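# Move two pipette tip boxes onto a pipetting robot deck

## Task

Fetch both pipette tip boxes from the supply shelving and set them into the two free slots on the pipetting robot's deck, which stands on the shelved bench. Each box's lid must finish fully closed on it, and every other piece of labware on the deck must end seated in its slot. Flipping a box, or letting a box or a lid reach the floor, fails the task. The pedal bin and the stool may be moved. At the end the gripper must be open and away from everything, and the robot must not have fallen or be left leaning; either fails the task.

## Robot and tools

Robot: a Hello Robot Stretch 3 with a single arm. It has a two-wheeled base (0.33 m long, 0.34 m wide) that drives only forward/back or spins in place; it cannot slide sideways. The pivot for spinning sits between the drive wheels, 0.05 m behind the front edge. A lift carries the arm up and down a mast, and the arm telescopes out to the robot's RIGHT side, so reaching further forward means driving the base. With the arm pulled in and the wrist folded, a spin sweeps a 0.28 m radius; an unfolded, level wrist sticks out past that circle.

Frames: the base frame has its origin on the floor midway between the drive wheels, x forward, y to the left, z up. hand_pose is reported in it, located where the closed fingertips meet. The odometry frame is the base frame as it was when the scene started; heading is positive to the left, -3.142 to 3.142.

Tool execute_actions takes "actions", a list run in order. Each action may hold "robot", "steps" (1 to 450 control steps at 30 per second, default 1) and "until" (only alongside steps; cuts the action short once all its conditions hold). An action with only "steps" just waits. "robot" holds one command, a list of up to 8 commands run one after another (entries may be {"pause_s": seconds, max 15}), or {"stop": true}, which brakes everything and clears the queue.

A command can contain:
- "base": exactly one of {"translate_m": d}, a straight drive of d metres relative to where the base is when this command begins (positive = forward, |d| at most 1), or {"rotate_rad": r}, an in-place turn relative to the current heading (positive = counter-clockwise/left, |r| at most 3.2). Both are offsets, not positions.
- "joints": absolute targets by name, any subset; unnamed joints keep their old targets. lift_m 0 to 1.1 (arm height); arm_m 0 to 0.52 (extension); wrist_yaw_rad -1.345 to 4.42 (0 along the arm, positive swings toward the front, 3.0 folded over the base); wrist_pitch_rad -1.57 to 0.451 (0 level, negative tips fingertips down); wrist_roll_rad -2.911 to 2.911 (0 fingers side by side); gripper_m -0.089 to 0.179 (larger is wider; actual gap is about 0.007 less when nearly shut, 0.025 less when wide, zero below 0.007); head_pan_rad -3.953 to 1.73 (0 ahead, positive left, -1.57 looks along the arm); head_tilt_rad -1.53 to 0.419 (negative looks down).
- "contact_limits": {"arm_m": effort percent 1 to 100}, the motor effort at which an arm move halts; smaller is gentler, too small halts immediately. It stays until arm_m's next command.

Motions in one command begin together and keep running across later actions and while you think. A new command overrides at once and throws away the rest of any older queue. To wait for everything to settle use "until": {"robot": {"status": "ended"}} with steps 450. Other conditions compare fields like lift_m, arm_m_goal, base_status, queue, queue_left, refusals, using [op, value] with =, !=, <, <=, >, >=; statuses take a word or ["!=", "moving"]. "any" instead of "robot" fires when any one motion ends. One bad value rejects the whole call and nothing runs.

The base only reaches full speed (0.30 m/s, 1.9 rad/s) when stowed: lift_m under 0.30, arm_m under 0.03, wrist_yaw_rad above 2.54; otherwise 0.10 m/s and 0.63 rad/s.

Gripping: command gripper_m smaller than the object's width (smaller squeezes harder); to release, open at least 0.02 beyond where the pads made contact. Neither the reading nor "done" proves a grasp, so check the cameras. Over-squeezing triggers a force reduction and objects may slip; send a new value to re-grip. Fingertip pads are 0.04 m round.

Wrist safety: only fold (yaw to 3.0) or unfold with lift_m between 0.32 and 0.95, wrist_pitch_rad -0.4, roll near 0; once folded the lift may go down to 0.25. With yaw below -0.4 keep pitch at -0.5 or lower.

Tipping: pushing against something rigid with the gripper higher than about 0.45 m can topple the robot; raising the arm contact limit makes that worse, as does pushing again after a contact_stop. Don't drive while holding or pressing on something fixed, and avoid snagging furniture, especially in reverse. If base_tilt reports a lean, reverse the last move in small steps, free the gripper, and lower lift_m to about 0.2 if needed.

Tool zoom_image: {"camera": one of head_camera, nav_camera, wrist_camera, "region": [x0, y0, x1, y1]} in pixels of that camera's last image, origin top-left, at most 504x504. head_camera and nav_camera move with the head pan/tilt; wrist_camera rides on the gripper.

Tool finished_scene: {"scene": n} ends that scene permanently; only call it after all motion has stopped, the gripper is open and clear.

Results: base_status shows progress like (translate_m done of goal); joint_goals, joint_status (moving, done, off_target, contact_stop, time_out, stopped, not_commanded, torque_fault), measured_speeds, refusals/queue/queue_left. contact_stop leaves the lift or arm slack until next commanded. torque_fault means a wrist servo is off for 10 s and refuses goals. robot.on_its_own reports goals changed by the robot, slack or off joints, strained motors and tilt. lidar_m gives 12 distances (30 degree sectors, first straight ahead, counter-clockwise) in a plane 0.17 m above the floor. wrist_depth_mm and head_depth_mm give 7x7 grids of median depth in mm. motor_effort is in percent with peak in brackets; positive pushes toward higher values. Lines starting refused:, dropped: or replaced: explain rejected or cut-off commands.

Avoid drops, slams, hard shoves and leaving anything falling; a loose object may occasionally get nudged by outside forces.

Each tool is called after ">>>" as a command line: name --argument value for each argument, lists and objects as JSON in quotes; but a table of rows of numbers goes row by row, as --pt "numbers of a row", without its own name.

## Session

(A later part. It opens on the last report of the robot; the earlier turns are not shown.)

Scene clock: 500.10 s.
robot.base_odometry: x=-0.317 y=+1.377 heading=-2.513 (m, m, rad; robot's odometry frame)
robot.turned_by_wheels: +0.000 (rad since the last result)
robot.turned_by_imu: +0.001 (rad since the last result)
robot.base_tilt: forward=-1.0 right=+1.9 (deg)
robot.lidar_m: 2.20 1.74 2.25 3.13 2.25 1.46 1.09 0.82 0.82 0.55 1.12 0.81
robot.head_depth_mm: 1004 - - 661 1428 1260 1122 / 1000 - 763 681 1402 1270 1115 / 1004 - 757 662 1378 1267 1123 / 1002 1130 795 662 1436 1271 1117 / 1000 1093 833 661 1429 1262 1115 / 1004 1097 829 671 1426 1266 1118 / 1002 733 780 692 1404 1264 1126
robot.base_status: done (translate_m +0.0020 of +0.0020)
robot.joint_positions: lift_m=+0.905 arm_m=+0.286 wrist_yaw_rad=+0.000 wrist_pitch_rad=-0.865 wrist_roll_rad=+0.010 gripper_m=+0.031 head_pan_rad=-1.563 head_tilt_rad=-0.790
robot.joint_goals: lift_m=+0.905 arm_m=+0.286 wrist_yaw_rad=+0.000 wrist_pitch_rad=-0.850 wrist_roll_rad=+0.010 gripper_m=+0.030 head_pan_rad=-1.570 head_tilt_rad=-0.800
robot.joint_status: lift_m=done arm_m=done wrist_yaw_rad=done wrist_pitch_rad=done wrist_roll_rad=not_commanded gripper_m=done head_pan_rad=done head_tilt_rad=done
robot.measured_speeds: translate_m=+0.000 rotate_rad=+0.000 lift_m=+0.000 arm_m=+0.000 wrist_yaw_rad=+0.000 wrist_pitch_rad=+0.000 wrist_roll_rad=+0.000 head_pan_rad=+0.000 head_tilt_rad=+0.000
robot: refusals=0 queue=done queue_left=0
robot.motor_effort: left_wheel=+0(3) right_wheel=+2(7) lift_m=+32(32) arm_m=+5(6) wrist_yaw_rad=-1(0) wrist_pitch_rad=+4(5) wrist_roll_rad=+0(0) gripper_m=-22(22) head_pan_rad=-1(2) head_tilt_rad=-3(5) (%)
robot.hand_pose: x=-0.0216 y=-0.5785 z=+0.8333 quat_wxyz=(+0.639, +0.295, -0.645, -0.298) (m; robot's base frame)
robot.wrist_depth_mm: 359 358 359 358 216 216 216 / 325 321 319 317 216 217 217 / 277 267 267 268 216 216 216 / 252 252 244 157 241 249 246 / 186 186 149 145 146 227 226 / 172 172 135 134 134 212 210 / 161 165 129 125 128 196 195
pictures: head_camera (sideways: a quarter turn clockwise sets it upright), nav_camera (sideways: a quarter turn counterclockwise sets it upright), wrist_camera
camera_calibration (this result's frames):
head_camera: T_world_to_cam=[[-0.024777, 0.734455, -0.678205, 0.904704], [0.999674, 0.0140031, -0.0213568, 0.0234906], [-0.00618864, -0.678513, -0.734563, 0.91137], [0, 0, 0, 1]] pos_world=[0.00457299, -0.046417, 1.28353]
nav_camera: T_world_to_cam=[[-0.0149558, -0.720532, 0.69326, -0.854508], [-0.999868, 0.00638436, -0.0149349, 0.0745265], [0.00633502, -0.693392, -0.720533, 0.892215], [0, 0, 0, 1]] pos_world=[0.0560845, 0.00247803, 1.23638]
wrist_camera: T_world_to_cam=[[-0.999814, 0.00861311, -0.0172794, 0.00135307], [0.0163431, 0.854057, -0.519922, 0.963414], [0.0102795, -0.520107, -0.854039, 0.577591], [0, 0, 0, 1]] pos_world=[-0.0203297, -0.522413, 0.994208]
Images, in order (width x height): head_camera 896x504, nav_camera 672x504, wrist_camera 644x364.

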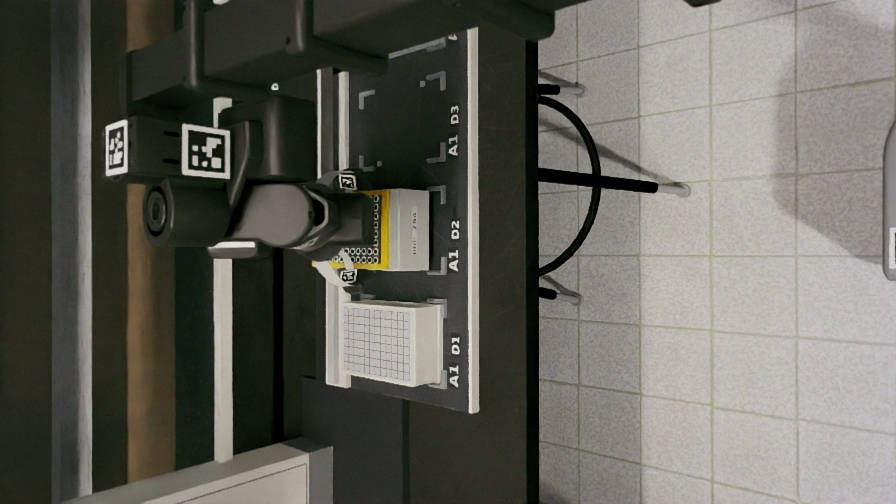

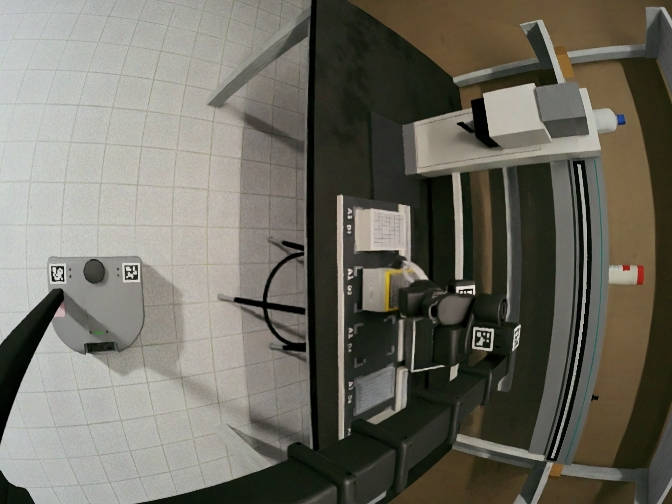

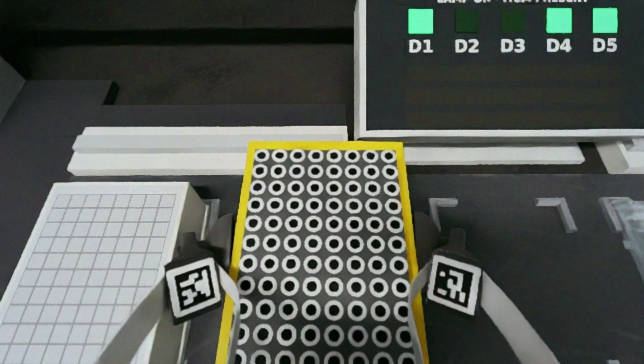

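>>> execute_actions --actions '[{"robot": [{"joints": {"arm_m": 0.284}}, {"joints": {"lift_m": 0.893}}], "steps": 450, "until": {"robot": {"status": "ended"}}}]'

>>> zoom_image --camera "head_camera" --region '[300, 130, 500, 330]'

Scene clock: 505.67 s.
robot.base_odometry: x=-0.317 y=+1.377 heading=-2.513 (m, m, rad; robot's odometry frame)
robot.turned_by_wheels: +0.000 (rad since the last result)
robot.turned_by_imu: +0.001 (rad since the last result)
robot.base_tilt: forward=-0.9 right=+1.9 (deg)
robot.lidar_m: 2.20 1.75 2.25 3.13 2.25 1.47 1.09 0.83 0.82 0.55 1.12 0.81
robot.head_depth_mm: 1006 1133 - 660 1425 1261 1115 / 1000 - 778 676 1398 1270 1115 / 1003 - - 661 1367 1262 1126 / 1000 1129 881 660 1435 1263 1119 / 1006 1094 831 663 1422 1266 1116 / 999 1098 832 672 1421 1257 1115 / 1001 734 781 696 1410 1264 1108
robot.base_status: done (translate_m +0.0020 of +0.0020)
robot.joint_positions: lift_m=+0.893 arm_m=+0.284 wrist_yaw_rad=+0.000 wrist_pitch_rad=-0.865 wrist_roll_rad=+0.010 gripper_m=+0.031 head_pan_rad=-1.563 head_tilt_rad=-0.790
robot.joint_goals: lift_m=+0.893 arm_m=+0.284 wrist_yaw_rad=+0.000 wrist_pitch_rad=-0.850 wrist_roll_rad=+0.010 gripper_m=+0.030 head_pan_rad=-1.570 head_tilt_rad=-0.800
robot.joint_status: lift_m=done arm_m=done wrist_yaw_rad=done wrist_pitch_rad=done wrist_roll_rad=not_commanded gripper_m=done head_pan_rad=done head_tilt_rad=done
robot.measured_speeds: translate_m=+0.000 rotate_rad=+0.000 lift_m=+0.000 arm_m=+0.000 wrist_yaw_rad=+0.000 wrist_pitch_rad=+0.000 wrist_roll_rad=+0.000 head_pan_rad=+0.000 head_tilt_rad=+0.000
robot: refusals=0 queue=done queue_left=0
robot.motor_effort: left_wheel=-1(1) right_wheel=+2(2) lift_m=+31(32) arm_m=-6(10) wrist_yaw_rad=+0(1) wrist_pitch_rad=+5(5) wrist_roll_rad=+0(0) gripper_m=-22(21) head_pan_rad=-2(2) head_tilt_rad=-2(4) (%)
robot.hand_pose: x=-0.0216 y=-0.5772 z=+0.8213 quat_wxyz=(+0.639, +0.295, -0.645, -0.298) (m; robot's base frame)
robot.wrist_depth_mm: 344 342 339 339 207 207 206 / 293 303 303 303 207 206 206 / 259 245 243 242 234 237 239 / 190 189 229 156 226 237 234 / 174 174 149 145 146 216 216 / 161 161 135 134 134 201 198 / 150 158 129 125 129 184 186
pictures: head_camera (sideways: a quarter turn clockwise sets it upright), nav_camera (sideways: a quarter turn counterclockwise sets it upright), wrist_camera
camera_calibration (this result's frames):
head_camera: T_world_to_cam=[[-0.0247767, 0.734455, -0.678205, 0.904704], [0.999674, 0.0140027, -0.0213568, 0.0234906], [-0.00618888, -0.678513, -0.734563, 0.91137], [0, 0, 0, 1]] pos_world=[0.00457297, -0.046417, 1.28353]
nav_camera: T_world_to_cam=[[-0.0149561, -0.720532, 0.69326, -0.854508], [-0.999868, 0.00638472, -0.0149349, 0.0745265], [0.00633477, -0.693392, -0.720533, 0.892215], [0, 0, 0, 1]] pos_world=[0.0560845, 0.00247802, 1.23638]
wrist_camera: T_world_to_cam=[[-0.999814, 0.00861723, -0.0172807, 0.00113779], [0.0163473, 0.854057, -0.519922, 0.956071], [0.0102784, -0.520107, -0.854039, 0.568036], [0, 0, 0, 1]] pos_world=[-0.02033, -0.52111, 0.982226]
Images, in order (width x height): head_camera 896x504, nav_camera 672x504, wrist_camera 644x364.

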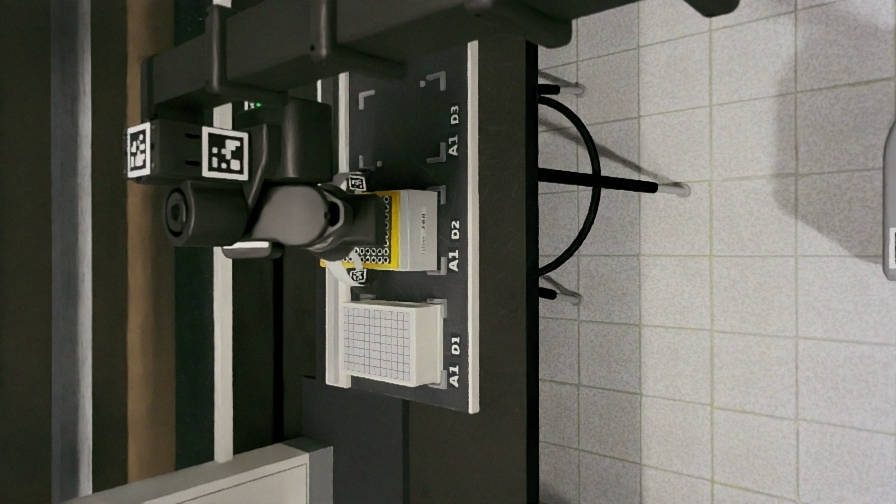

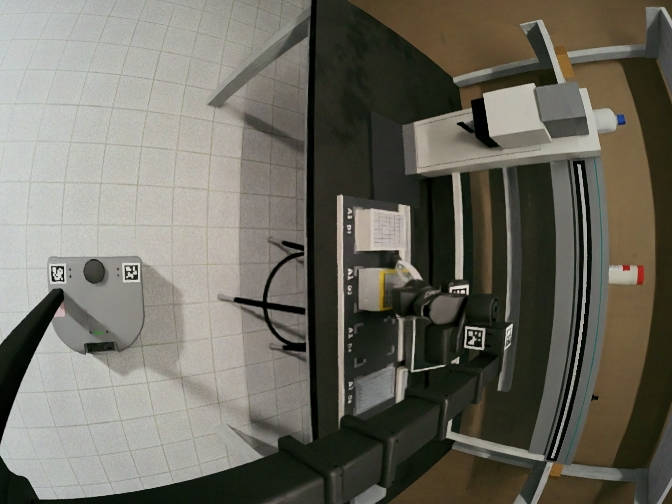

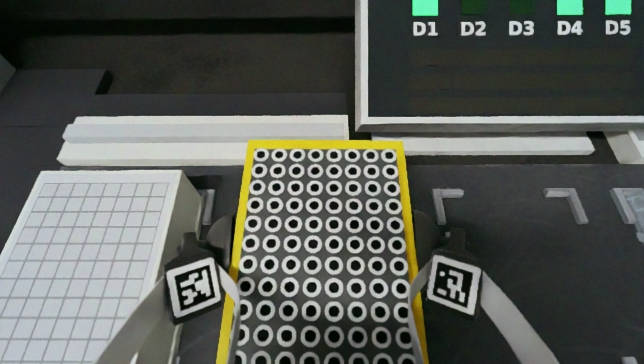

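Region (300, 130, 500, 330) of head_camera's 896x504 image, scaled by 2.520, with more detail than that image has.

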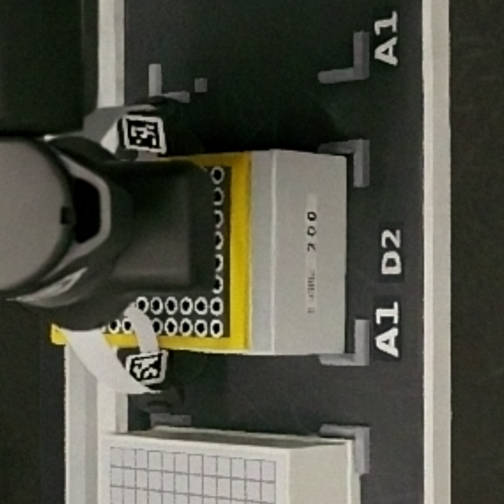

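>>> execute_actions --actions '[{"robot": [{"joints": {"lift_m": 0.889}}, {"joints": {"gripper_m": 0.118}}, {"joints": {"lift_m": 0.93}}], "steps": 450, "until": {"robot": {"status": "ended"}}}]'

Scene clock: 522.87 s.
robot.base_odometry: x=-0.317 y=+1.377 heading=-2.513 (m, m, rad; robot's odometry frame)
robot.turned_by_wheels: +0.000 (rad since the last result)
robot.turned_by_imu: +0.001 (rad since the last result)
robot.base_tilt: forward=-1.1 right=+1.9 (deg)
robot.lidar_m: 2.20 1.74 2.26 3.14 2.26 1.46 1.09 0.82 0.82 0.55 1.12 0.81
robot.head_depth_mm: 1001 - 763 681 1427 1269 1113 / 1000 - 765 678 1392 1263 1117 / 999 - 758 660 1377 1265 1119 / 1000 1111 702 663 1431 1265 1122 / 998 1089 829 662 1431 1266 1119 / 996 1085 835 670 1419 1267 1117 / 999 734 781 697 1399 1268 1125
robot.base_status: done (translate_m +0.0020 of +0.0020)
robot.joint_positions: lift_m=+0.930 arm_m=+0.284 wrist_yaw_rad=+0.000 wrist_pitch_rad=-0.856 wrist_roll_rad=+0.010 gripper_m=+0.118 head_pan_rad=-1.563 head_tilt_rad=-0.790
robot.joint_goals: lift_m=+0.930 arm_m=+0.284 wrist_yaw_rad=+0.000 wrist_pitch_rad=-0.850 wrist_roll_rad=+0.010 gripper_m=+0.118 head_pan_rad=-1.570 head_tilt_rad=-0.800
robot.joint_status: lift_m=done arm_m=done wrist_yaw_rad=done wrist_pitch_rad=done wrist_roll_rad=not_commanded gripper_m=done head_pan_rad=done head_tilt_rad=done
robot.measured_speeds: translate_m=+0.000 rotate_rad=+0.000 lift_m=+0.000 arm_m=+0.000 wrist_yaw_rad=+0.000 wrist_pitch_rad=+0.000 wrist_roll_rad=+0.000 head_pan_rad=+0.000 head_tilt_rad=+0.000
robot: refusals=0 queue=done queue_left=0
robot.motor_effort: left_wheel=-1(1) right_wheel=+2(2) lift_m=+43(45) arm_m=-4(6) wrist_yaw_rad=+0(0) wrist_pitch_rad=+2(4) wrist_roll_rad=+0(0) gripper_m=+0(90) head_pan_rad=-2(1) head_tilt_rad=-3(3) (%)
robot.hand_pose: x=-0.0216 y=-0.5790 z=+0.8592 quat_wxyz=(+0.640, +0.292, -0.646, -0.295) (m; robot's base frame)
robot.wrist_depth_mm: 406 406 402 401 240 239 238 / 363 360 359 359 240 240 239 / 309 310 307 306 241 240 237 / 282 274 273 205 270 273 274 / 255 216 250 184 248 255 255 / 200 199 231 172 230 239 235 / 186 184 205 161 215 219 220
pictures: head_camera (sideways: a quarter turn clockwise sets it upright), nav_camera (sideways: a quarter turn counterclockwise sets it upright), wrist_camera
camera_calibration (this result's frames):
head_camera: T_world_to_cam=[[-0.0247768, 0.734455, -0.678205, 0.904704], [0.999674, 0.0140028, -0.0213568, 0.0234906], [-0.0061888, -0.678513, -0.734563, 0.91137], [0, 0, 0, 1]] pos_world=[0.00457298, -0.046417, 1.28353]
nav_camera: T_world_to_cam=[[-0.014956, -0.720532, 0.69326, -0.854509], [-0.999868, 0.0063846, -0.0149349, 0.0745265], [0.00633486, -0.693392, -0.720533, 0.892215], [0, 0, 0, 1]] pos_world=[0.0560845, 0.00247801, 1.23638]
wrist_camera: T_world_to_cam=[[-0.999814, 0.00845875, -0.0173546, 0.0017797], [0.0163407, 0.849485, -0.527359, 0.980986], [0.0102816, -0.527544, -0.849465, 0.591219], [0, 0, 0, 1]] pos_world=[-0.0203294, -0.521454, 1.01958]
Images, in order (width x height): head_camera 896x504, nav_camera 672x504, wrist_camera 644x364.

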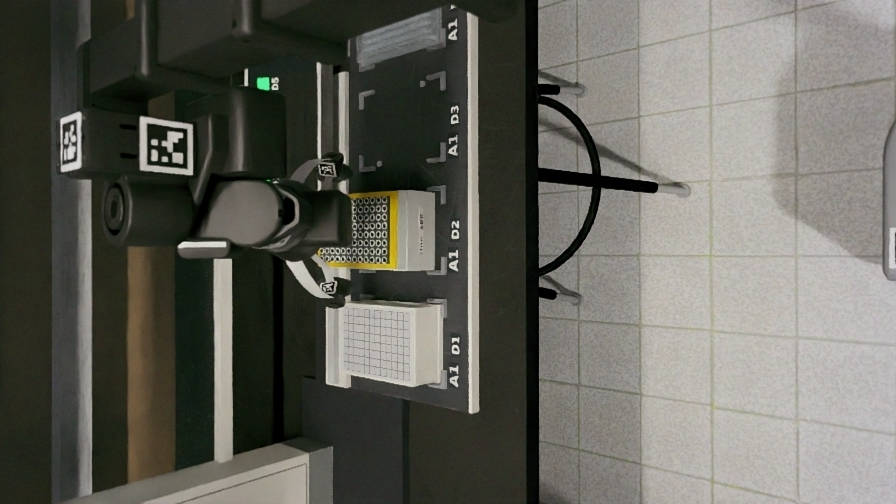

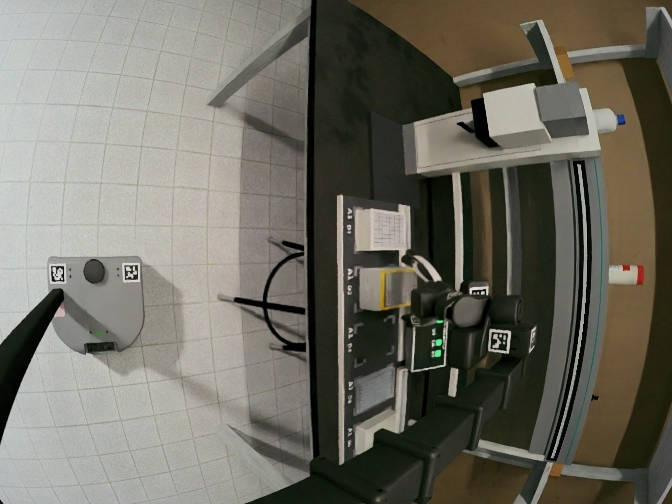

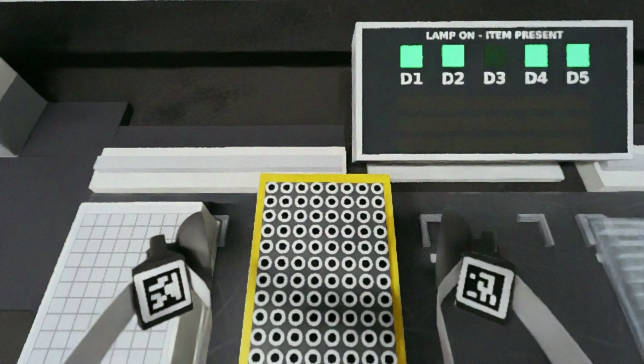

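>>> zoom_image --camera "head_camera" --region '[300, 150, 480, 400]'

Region (300, 150, 480, 400) of head_camera's 896x504 image, scaled by 2.016, with more detail than that image has; it fills the left 363 columns of this view, and the rest is white.

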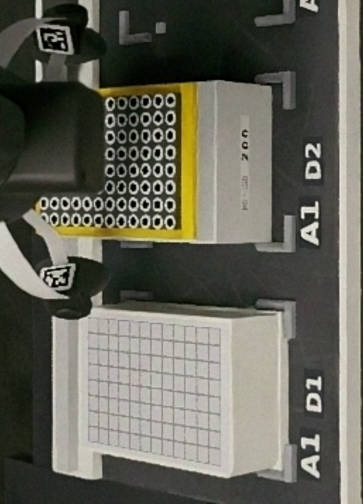

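>>> execute_actions --actions '[{"robot": [{"joints": {"lift_m": 0.891}}, {"joints": {"gripper_m": 0.05}}, {"joints": {"arm_m": 0.2805}}, {"joints": {"gripper_m": 0.118}}, {"joints": {"lift_m": 0.93}}], "steps": 450, "until": {"robot": {"status": "ended"}}}]'

>>> zoom_image --camera "head_camera" --region '[300, 150, 480, 400]'

Scene clock: 538.57 s.
robot.base_odometry: x=-0.317 y=+1.377 heading=-2.513 (m, m, rad; robot's odometry frame)
robot.turned_by_wheels: +0.000 (rad since the last result)
robot.turned_by_imu: +0.001 (rad since the last result)
robot.base_tilt: forward=-1.1 right=+2.0 (deg)
robot.lidar_m: 2.20 1.74 2.26 3.13 2.25 1.47 1.09 0.82 0.82 0.55 1.12 0.81
robot.head_depth_mm: 1002 - 762 677 1438 1269 1118 / 1004 - 765 678 1389 1270 1116 / 1001 - 761 663 1377 1263 1127 / 1001 1126 728 660 1435 1270 1111 / 994 1089 830 660 1432 1267 1121 / 999 1097 830 674 1420 1272 1119 / 995 733 781 699 1393 1273 1123
robot.base_status: done (translate_m +0.0020 of +0.0020)
robot.joint_positions: lift_m=+0.930 arm_m=+0.281 wrist_yaw_rad=+0.000 wrist_pitch_rad=-0.861 wrist_roll_rad=+0.010 gripper_m=+0.118 head_pan_rad=-1.563 head_tilt_rad=-0.790
robot.joint_goals: lift_m=+0.930 arm_m=+0.281 wrist_yaw_rad=+0.000 wrist_pitch_rad=-0.850 wrist_roll_rad=+0.010 gripper_m=+0.118 head_pan_rad=-1.570 head_tilt_rad=-0.800
robot.joint_status: lift_m=done arm_m=done wrist_yaw_rad=done wrist_pitch_rad=done wrist_roll_rad=not_commanded gripper_m=done head_pan_rad=done head_tilt_rad=done
robot.measured_speeds: translate_m=+0.000 rotate_rad=+0.000 lift_m=+0.000 arm_m=+0.000 wrist_yaw_rad=+0.000 wrist_pitch_rad=+0.000 wrist_roll_rad=+0.000 head_pan_rad=+0.000 head_tilt_rad=+0.000
robot: refusals=0 queue=done queue_left=0
robot.motor_effort: left_wheel=-1(1) right_wheel=+2(1) lift_m=+43(45) arm_m=-6(3) wrist_yaw_rad=+0(0) wrist_pitch_rad=+4(4) wrist_roll_rad=+0(0) gripper_m=+0(100) head_pan_rad=-2(2) head_tilt_rad=-4(3) (%)
robot.hand_pose: x=-0.0216 y=-0.5744 z=+0.8584 quat_wxyz=(+0.640, +0.294, -0.645, -0.297) (m; robot's base frame)
robot.wrist_depth_mm: 406 398 396 400 242 241 238 / 360 356 357 355 241 241 240 / 309 308 305 308 241 240 241 / 281 274 275 204 287 290 272 / 252 216 247 184 247 254 254 / 200 198 232 171 230 239 235 / 185 183 205 160 214 216 219
pictures: head_camera (sideways: a quarter turn clockwise sets it upright), nav_camera (sideways: a quarter turn counterclockwise sets it upright), wrist_camera
camera_calibration (this result's frames):
head_camera: T_world_to_cam=[[-0.0247768, 0.734455, -0.678205, 0.904704], [0.999674, 0.0140028, -0.0213568, 0.0234906], [-0.0061888, -0.678513, -0.734563, 0.91137], [0, 0, 0, 1]] pos_world=[0.00457298, -0.046417, 1.28353]
nav_camera: T_world_to_cam=[[-0.014956, -0.720532, 0.69326, -0.854509], [-0.999868, 0.0063846, -0.0149349, 0.0745265], [0.00633486, -0.693392, -0.720533, 0.892215], [0, 0, 0, 1]] pos_world=[0.0560845, 0.00247801, 1.23638]
wrist_camera: T_world_to_cam=[[-0.999814, 0.00855589, -0.0173085, 0.00174297], [0.0163441, 0.8523, -0.522798, 0.974406], [0.010279, -0.522983, -0.852281, 0.597979], [0, 0, 0, 1]] pos_world=[-0.0203298, -0.517768, 1.01909]
Images, in order (width x height): head_camera 896x504, nav_camera 672x504, wrist_camera 644x364.

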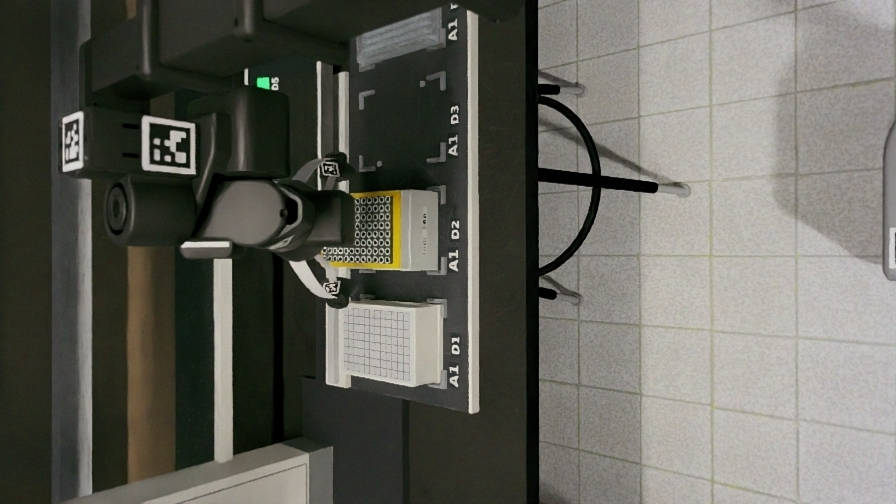

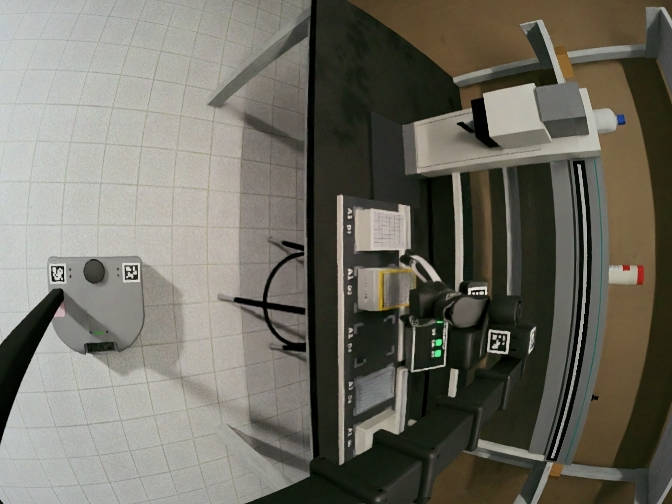

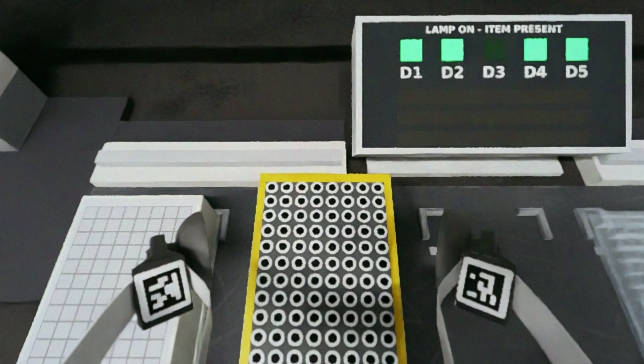

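Region (300, 150, 480, 400) of head_camera's 896x504 image, scaled by 2.016, with more detail than that image has; it fills the left 363 columns of this view, and the rest is white.

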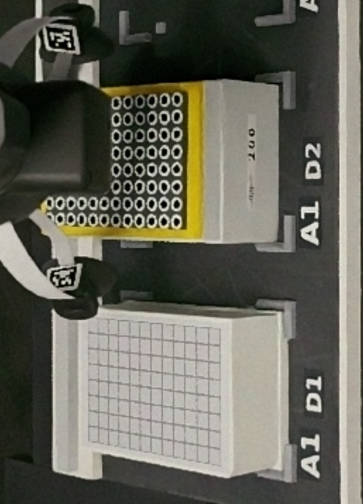

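>>> execute_actions --actions '[{"robot": [{"joints": {"lift_m": 0.891}}, {"joints": {"gripper_m": 0.05}}, {"joints": {"arm_m": 0.2785}}, {"joints": {"gripper_m": 0.118}}, {"joints": {"lift_m": 0.93}}], "steps": 450, "until": {"robot": {"status": "ended"}}}]'

>>> zoom_image --camera "head_camera" --region '[300, 150, 480, 400]'

Scene clock: 549.77 s.
robot.base_odometry: x=-0.317 y=+1.377 heading=-2.513 (m, m, rad; robot's odometry frame)
robot.turned_by_wheels: +0.000 (rad since the last result)
robot.turned_by_imu: +0.001 (rad since the last result)
robot.base_tilt: forward=-1.0 right=+2.0 (deg)
robot.lidar_m: 2.20 1.74 2.26 3.14 2.25 1.46 1.09 0.82 0.82 0.55 1.12 0.81
robot.head_depth_mm: 1001 - 762 677 1432 1264 1116 / 1005 - 762 679 1395 1267 1111 / 999 - 757 663 1369 1254 1123 / 1000 1127 769 663 1437 1267 1119 / 995 1083 828 663 1426 1257 1117 / 995 1094 831 671 1416 1270 1122 / 1002 732 785 696 1404 1271 1114
robot.base_status: done (translate_m +0.0020 of +0.0020)
robot.joint_positions: lift_m=+0.930 arm_m=+0.279 wrist_yaw_rad=+0.000 wrist_pitch_rad=-0.862 wrist_roll_rad=+0.010 gripper_m=+0.118 head_pan_rad=-1.563 head_tilt_rad=-0.790
robot.joint_goals: lift_m=+0.930 arm_m=+0.279 wrist_yaw_rad=+0.000 wrist_pitch_rad=-0.850 wrist_roll_rad=+0.010 gripper_m=+0.118 head_pan_rad=-1.570 head_tilt_rad=-0.800
robot.joint_status: lift_m=done arm_m=done wrist_yaw_rad=done wrist_pitch_rad=done wrist_roll_rad=not_commanded gripper_m=done head_pan_rad=done head_tilt_rad=done
robot.measured_speeds: translate_m=+0.000 rotate_rad=+0.000 lift_m=+0.000 arm_m=+0.000 wrist_yaw_rad=+0.000 wrist_pitch_rad=+0.000 wrist_roll_rad=+0.000 head_pan_rad=+0.000 head_tilt_rad=+0.000
robot: refusals=0 queue=done queue_left=0
robot.motor_effort: left_wheel=-1(0) right_wheel=+2(2) lift_m=+43(45) arm_m=-6(6) wrist_yaw_rad=+0(0) wrist_pitch_rad=+4(3) wrist_roll_rad=+0(0) gripper_m=+0(99) head_pan_rad=-2(3) head_tilt_rad=-3(3) (%)
robot.hand_pose: x=-0.0216 y=-0.5724 z=+0.8583 quat_wxyz=(+0.640, +0.294, -0.645, -0.297) (m; robot's base frame)
robot.wrist_depth_mm: 403 404 398 397 242 242 239 / 359 355 354 354 242 240 239 / 307 307 306 305 240 243 241 / 283 274 274 202 290 287 275 / 254 216 250 183 250 255 253 / 200 199 229 171 230 238 234 / 185 182 203 159 215 217 218
pictures: head_camera (sideways: a quarter turn clockwise sets it upright), nav_camera (sideways: a quarter turn counterclockwise sets it upright), wrist_camera
camera_calibration (this result's frames):
head_camera: T_world_to_cam=[[-0.0247767, 0.734455, -0.678205, 0.904704], [0.999674, 0.0140027, -0.0213568, 0.0234906], [-0.00618888, -0.678513, -0.734563, 0.91137], [0, 0, 0, 1]] pos_world=[0.00457297, -0.046417, 1.28353]
nav_camera: T_world_to_cam=[[-0.0149561, -0.720532, 0.69326, -0.854508], [-0.999868, 0.00638472, -0.0149349, 0.0745265], [0.00633477, -0.693392, -0.720533, 0.892215], [0, 0, 0, 1]] pos_world=[0.0560845, 0.00247802, 1.23638]
wrist_camera: T_world_to_cam=[[-0.999814, 0.00856115, -0.0173061, 0.00172559], [0.0163443, 0.852452, -0.522551, 0.972513], [0.0102789, -0.522736, -0.852433, 0.599285], [0, 0, 0, 1]] pos_world=[-0.0203298, -0.515767, 1.01907]
Images, in order (width x height): head_camera 896x504, nav_camera 672x504, wrist_camera 644x364.

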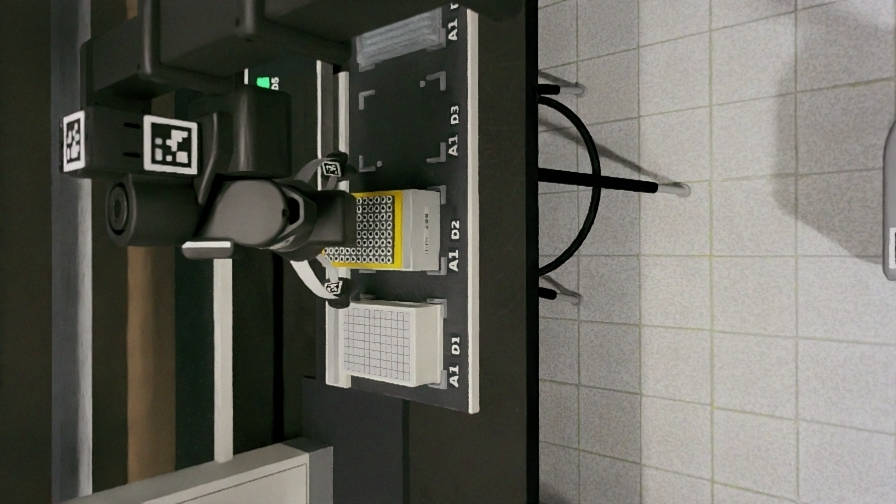

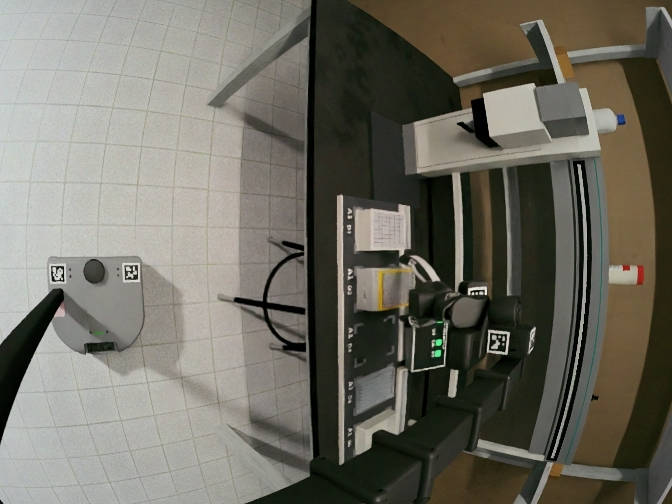

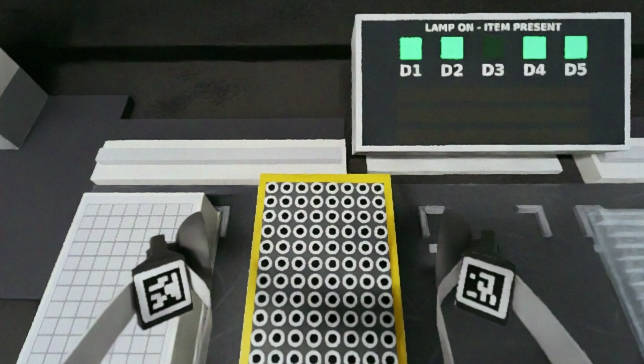

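Region (300, 150, 480, 400) of head_camera's 896x504 image, scaled by 2.016, with more detail than that image has; it fills the left 363 columns of this view, and the rest is white.

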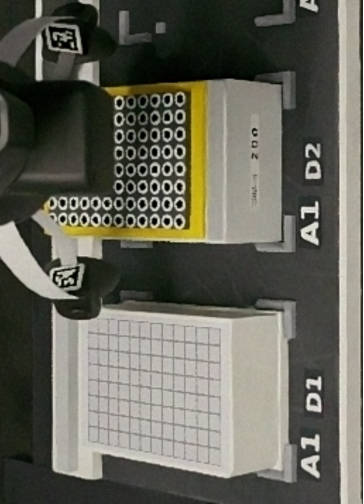

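>>> execute_actions --actions '[{"robot": [{"joints": {"arm_m": 0.0}}, {"joints": {"wrist_pitch_rad": -0.1, "lift_m": 0.74, "gripper_m": 0.17}}], "steps": 450, "until": {"robot": {"status": "ended"}}}]'

>>> zoom_image --camera "wrist_camera" --region '[120, 100, 520, 300]'

Scene clock: 558.97 s.
robot.base_odometry: x=-0.317 y=+1.377 heading=-2.513 (m, m, rad; robot's odometry frame)
robot.turned_by_wheels: +0.000 (rad since the last result)
robot.turned_by_imu: +0.001 (rad since the last result)
robot.base_tilt: forward=-1.0 right=+1.9 (deg)
robot.lidar_m: 2.20 1.75 2.26 3.13 2.25 1.46 1.09 0.82 0.82 0.55 1.12 0.81
robot.head_depth_mm: 1004 1088 793 680 1426 1316 - / 1000 1092 766 678 1407 - - / 1001 1094 764 661 1382 - - / 996 1090 832 659 1477 1238 1120 / 1000 1092 834 666 1431 1261 1118 / 997 1096 832 673 1443 1262 1113 / 1003 736 783 695 1430 1257 1117
robot.base_status: done (translate_m +0.0020 of +0.0020)
robot.joint_positions: lift_m=+0.740 arm_m=+0.000 wrist_yaw_rad=+0.000 wrist_pitch_rad=-0.124 wrist_roll_rad=+0.010 gripper_m=+0.170 head_pan_rad=-1.563 head_tilt_rad=-0.790
robot.joint_goals: lift_m=+0.740 arm_m=+0.000 wrist_yaw_rad=+0.000 wrist_pitch_rad=-0.100 wrist_roll_rad=+0.010 gripper_m=+0.170 head_pan_rad=-1.570 head_tilt_rad=-0.800
robot.joint_status: lift_m=done arm_m=done wrist_yaw_rad=done wrist_pitch_rad=done wrist_roll_rad=not_commanded gripper_m=done head_pan_rad=done head_tilt_rad=done
robot.measured_speeds: translate_m=+0.000 rotate_rad=+0.000 lift_m=+0.000 arm_m=+0.000 wrist_yaw_rad=+0.000 wrist_pitch_rad=+0.000 wrist_roll_rad=+0.000 head_pan_rad=+0.000 head_tilt_rad=+0.000
robot: refusals=0 queue=done queue_left=0
robot.motor_effort: left_wheel=+0(1) right_wheel=+2(3) lift_m=+31(44) arm_m=-6(5) wrist_yaw_rad=-1(1) wrist_pitch_rad=+7(8) wrist_roll_rad=+0(0) gripper_m=+0(94) head_pan_rad=-2(2) head_tilt_rad=-4(4) (%)
robot.hand_pose: x=-0.0214 y=-0.3966 z=+0.8233 quat_wxyz=(+0.703, +0.044, -0.709, -0.044) (m; robot's base frame)
robot.wrist_depth_mm: 403 846 879 851 863 839 864 / 416 478 802 814 791 870 829 / 444 484 880 462 432 607 691 / 433 389 321 264 397 400 367 / 317 273 272 273 269 284 273 / 239 235 234 232 230 230 226 / 189 189 187 187 186 185 184
pictures: head_camera (sideways: a quarter turn clockwise sets it upright), nav_camera (sideways: a quarter turn counterclockwise sets it upright), wrist_camera
camera_calibration (this result's frames):
head_camera: T_world_to_cam=[[-0.0247769, 0.734457, -0.678202, 0.904701], [0.999674, 0.014003, -0.0213567, 0.0234906], [-0.00618874, -0.67851, -0.734565, 0.911373], [0, 0, 0, 1]] pos_world=[0.00457298, -0.046417, 1.28353]
nav_camera: T_world_to_cam=[[-0.0149559, -0.720534, 0.693258, -0.854506], [-0.999868, 0.00638453, -0.0149348, 0.0745264], [0.00633492, -0.69339, -0.720535, 0.892218], [0, 0, 0, 1]] pos_world=[0.0560845, 0.00247823, 1.23638]
wrist_camera: T_world_to_cam=[[-0.999813, -0.00587077, -0.0184065, -0.00506846], [0.0160325, 0.279513, -0.960008, 0.93732], [0.0107809, -0.960124, -0.279367, 0.0160534], [0, 0, 0, 1]] pos_world=[-0.0202681, -0.24661, 0.904226]
Images, in order (width x height): head_camera 896x504, nav_camera 672x504, wrist_camera 644x364.

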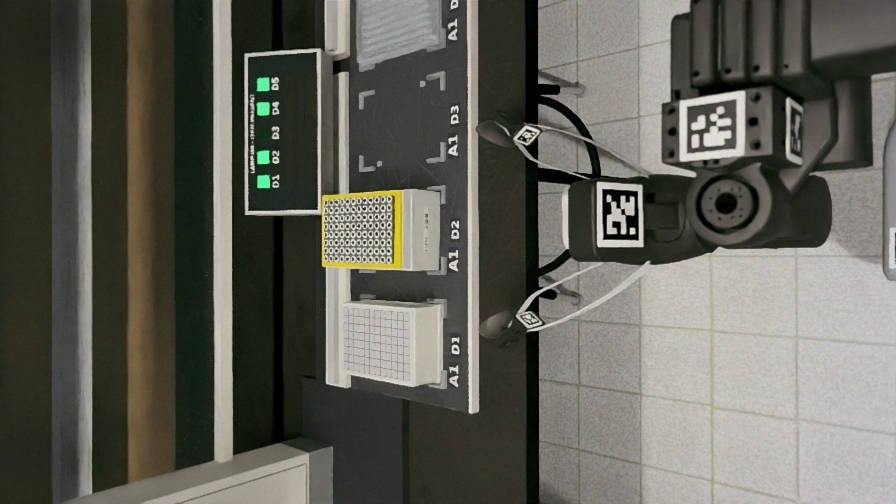

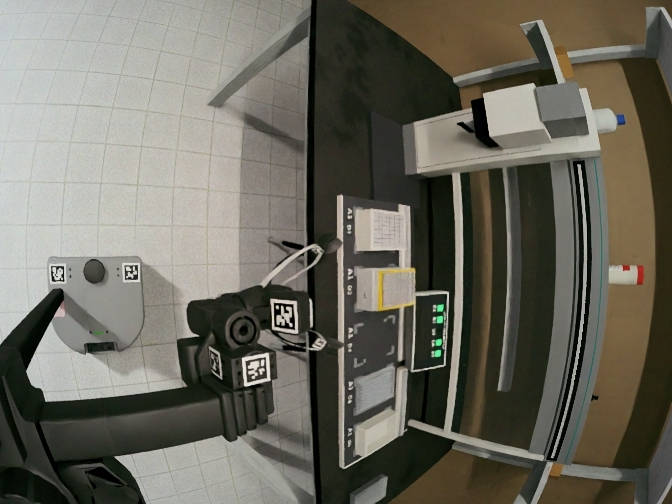

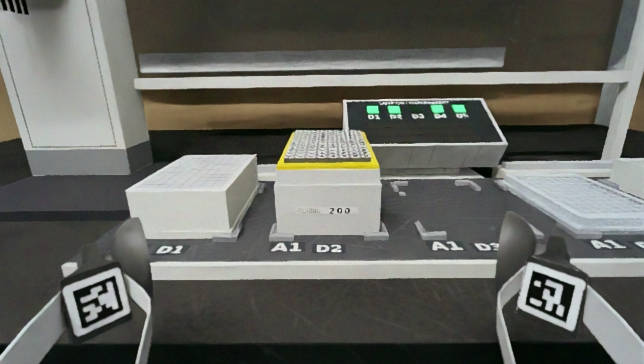

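Region (120, 100, 520, 300) of wrist_camera's 644x364 image, scaled by 1.260.

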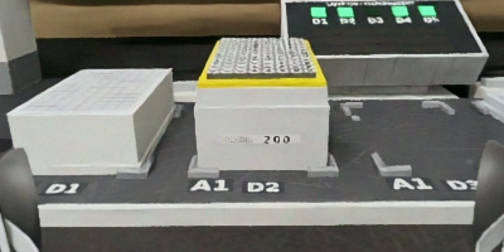

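>>> zoom_image --camera "wrist_camera" --region '[200, 190, 400, 260]'

>>> zoom_image --camera "head_camera" --region '[310, 170, 470, 300]'

Region (200, 190, 400, 260) of wrist_camera's 644x364 image, scaled by 2.520; it fills the top 176 rows of this view, and the rest is white.

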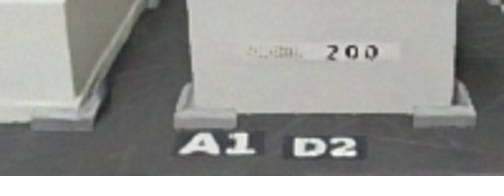

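Region (310, 170, 470, 300) of head_camera's 896x504 image, scaled by 3.150, with more detail than that image has; it fills the top 410 rows of this view, and the rest is white.

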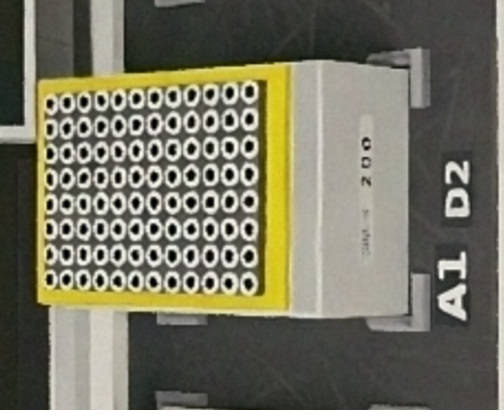

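>>> execute_actions --actions '[{"robot": [{"joints": {"wrist_pitch_rad": -0.85, "lift_m": 0.93, "gripper_m": 0.118}, "base": {"translate_m": -0.0025}}, {"joints": {"arm_m": 0.2795}}, {"joints": {"lift_m": 0.891}}, {"joints": {"gripper_m": 0.05}}, {"joints": {"lift_m": 0.888}}, {"joints": {"gripper_m": 0.118}}, {"joints": {"lift_m": 0.93}}], "steps": 450, "until": {"robot": {"status": "ended"}}}]'

>>> zoom_image --camera "head_camera" --region '[310, 170, 470, 300]'

Scene clock: 581.50 s.
robot.base_odometry: x=-0.315 y=+1.379 heading=-2.513 (m, m, rad; robot's odometry frame)
robot.turned_by_wheels: +0.000 (rad since the last result)
robot.turned_by_imu: +0.002 (rad since the last result)
robot.base_tilt: forward=-1.1 right=+2.0 (deg)
robot.lidar_m: 2.21 1.75 2.27 3.13 2.25 1.46 1.09 0.82 0.82 0.55 1.12 0.81
robot.head_depth_mm: 999 - - 678 1444 1270 1113 / 1003 - 765 677 1399 1274 1113 / 999 - 765 663 1359 1272 1131 / 1002 1125 733 660 1426 1262 1117 / 1004 1088 833 662 1433 1270 1112 / 1000 1100 830 670 1442 1261 1120 / 1002 758 783 694 1429 1270 1123
robot.base_status: done (translate_m -0.0025 of -0.0025)
robot.joint_positions: lift_m=+0.930 arm_m=+0.279 wrist_yaw_rad=+0.002 wrist_pitch_rad=-0.858 wrist_roll_rad=+0.010 gripper_m=+0.118 head_pan_rad=-1.563 head_tilt_rad=-0.790
robot.joint_goals: lift_m=+0.930 arm_m=+0.280 wrist_yaw_rad=+0.000 wrist_pitch_rad=-0.850 wrist_roll_rad=+0.010 gripper_m=+0.118 head_pan_rad=-1.570 head_tilt_rad=-0.800
robot.joint_status: lift_m=done arm_m=done wrist_yaw_rad=done wrist_pitch_rad=done wrist_roll_rad=not_commanded gripper_m=done head_pan_rad=done head_tilt_rad=done
robot.measured_speeds: translate_m=+0.000 rotate_rad=+0.000 lift_m=+0.000 arm_m=+0.000 wrist_yaw_rad=+0.000 wrist_pitch_rad=+0.000 wrist_roll_rad=+0.000 head_pan_rad=+0.000 head_tilt_rad=+0.000
robot: refusals=0 queue=done queue_left=0
robot.motor_effort: left_wheel=+0(6) right_wheel=+1(3) lift_m=+43(46) arm_m=+4(7) wrist_yaw_rad=-2(2) wrist_pitch_rad=+3(8) wrist_roll_rad=+0(0) gripper_m=+0(96) head_pan_rad=-2(2) head_tilt_rad=-3(3) (%)
robot.hand_pose: x=-0.0213 y=-0.5735 z=+0.8589 quat_wxyz=(+0.640, +0.293, -0.646, -0.295) (m; robot's base frame)
robot.wrist_depth_mm: 405 400 407 402 240 242 239 / 364 359 354 354 241 241 241 / 310 308 309 305 240 242 241 / 283 274 274 210 289 292 274 / 257 216 251 189 250 256 255 / 200 199 230 174 229 238 235 / 186 183 210 162 213 217 218
pictures: head_camera (sideways: a quarter turn clockwise sets it upright), nav_camera (sideways: a quarter turn counterclockwise sets it upright), wrist_camera
camera_calibration (this result's frames):
head_camera: T_world_to_cam=[[-0.0247619, 0.734467, -0.678193, 0.904688], [0.999674, 0.0139828, -0.0213567, 0.0234905], [-0.00620273, -0.678501, -0.734574, 0.911385], [0, 0, 0, 1]] pos_world=[0.00457203, -0.0464167, 1.28353]
nav_camera: T_world_to_cam=[[-0.0149706, -0.720543, 0.693248, -0.854493], [-0.999868, 0.00640523, -0.0149346, 0.0745262], [0.00632063, -0.69338, -0.720544, 0.89223], [0, 0, 0, 1]] pos_world=[0.0560846, 0.00247808, 1.23638]
wrist_camera: T_world_to_cam=[[-0.999826, 0.00681675, -0.0173394, 0.00102384], [0.014918, 0.850437, -0.525866, 0.975436], [0.0111614, -0.526033, -0.850391, 0.595561], [0, 0, 0, 1]] pos_world=[-0.0201752, -0.516269, 1.01943]
Images, in order (width x height): head_camera 896x504, nav_camera 672x504, wrist_camera 644x364.

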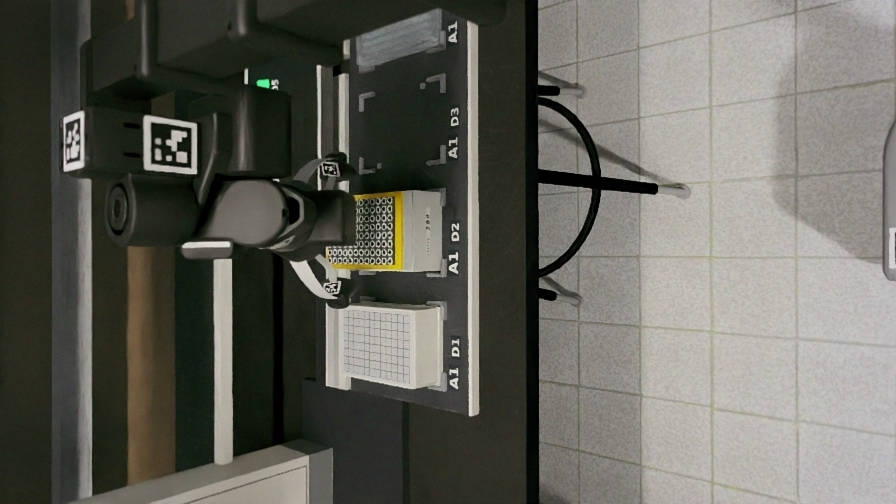

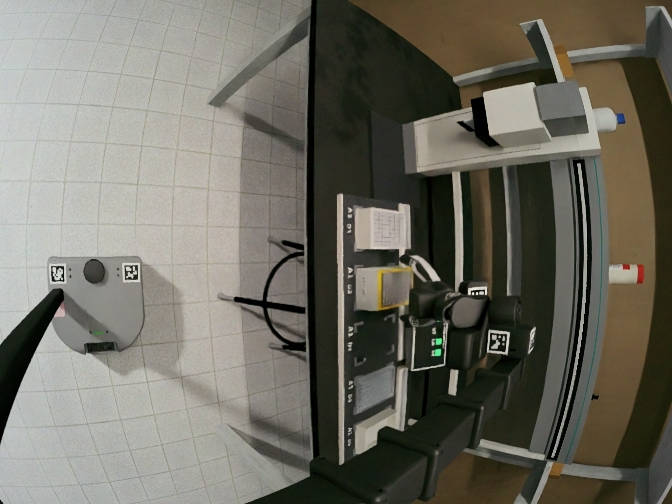

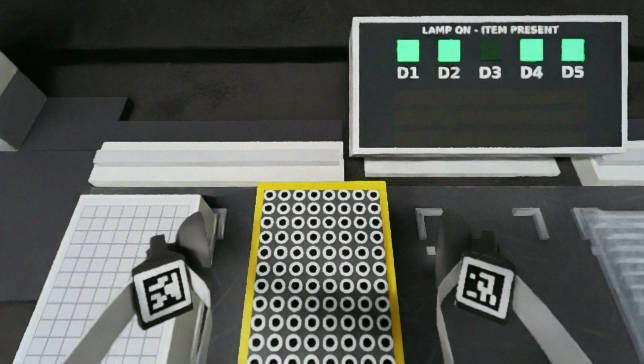

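Region (310, 170, 470, 300) of head_camera's 896x504 image, scaled by 3.150, with more detail than that image has; it fills the top 410 rows of this view, and the rest is white.

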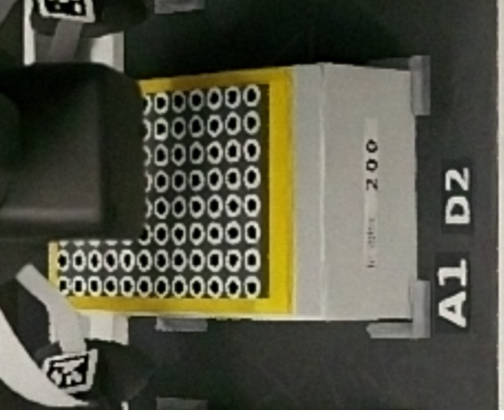

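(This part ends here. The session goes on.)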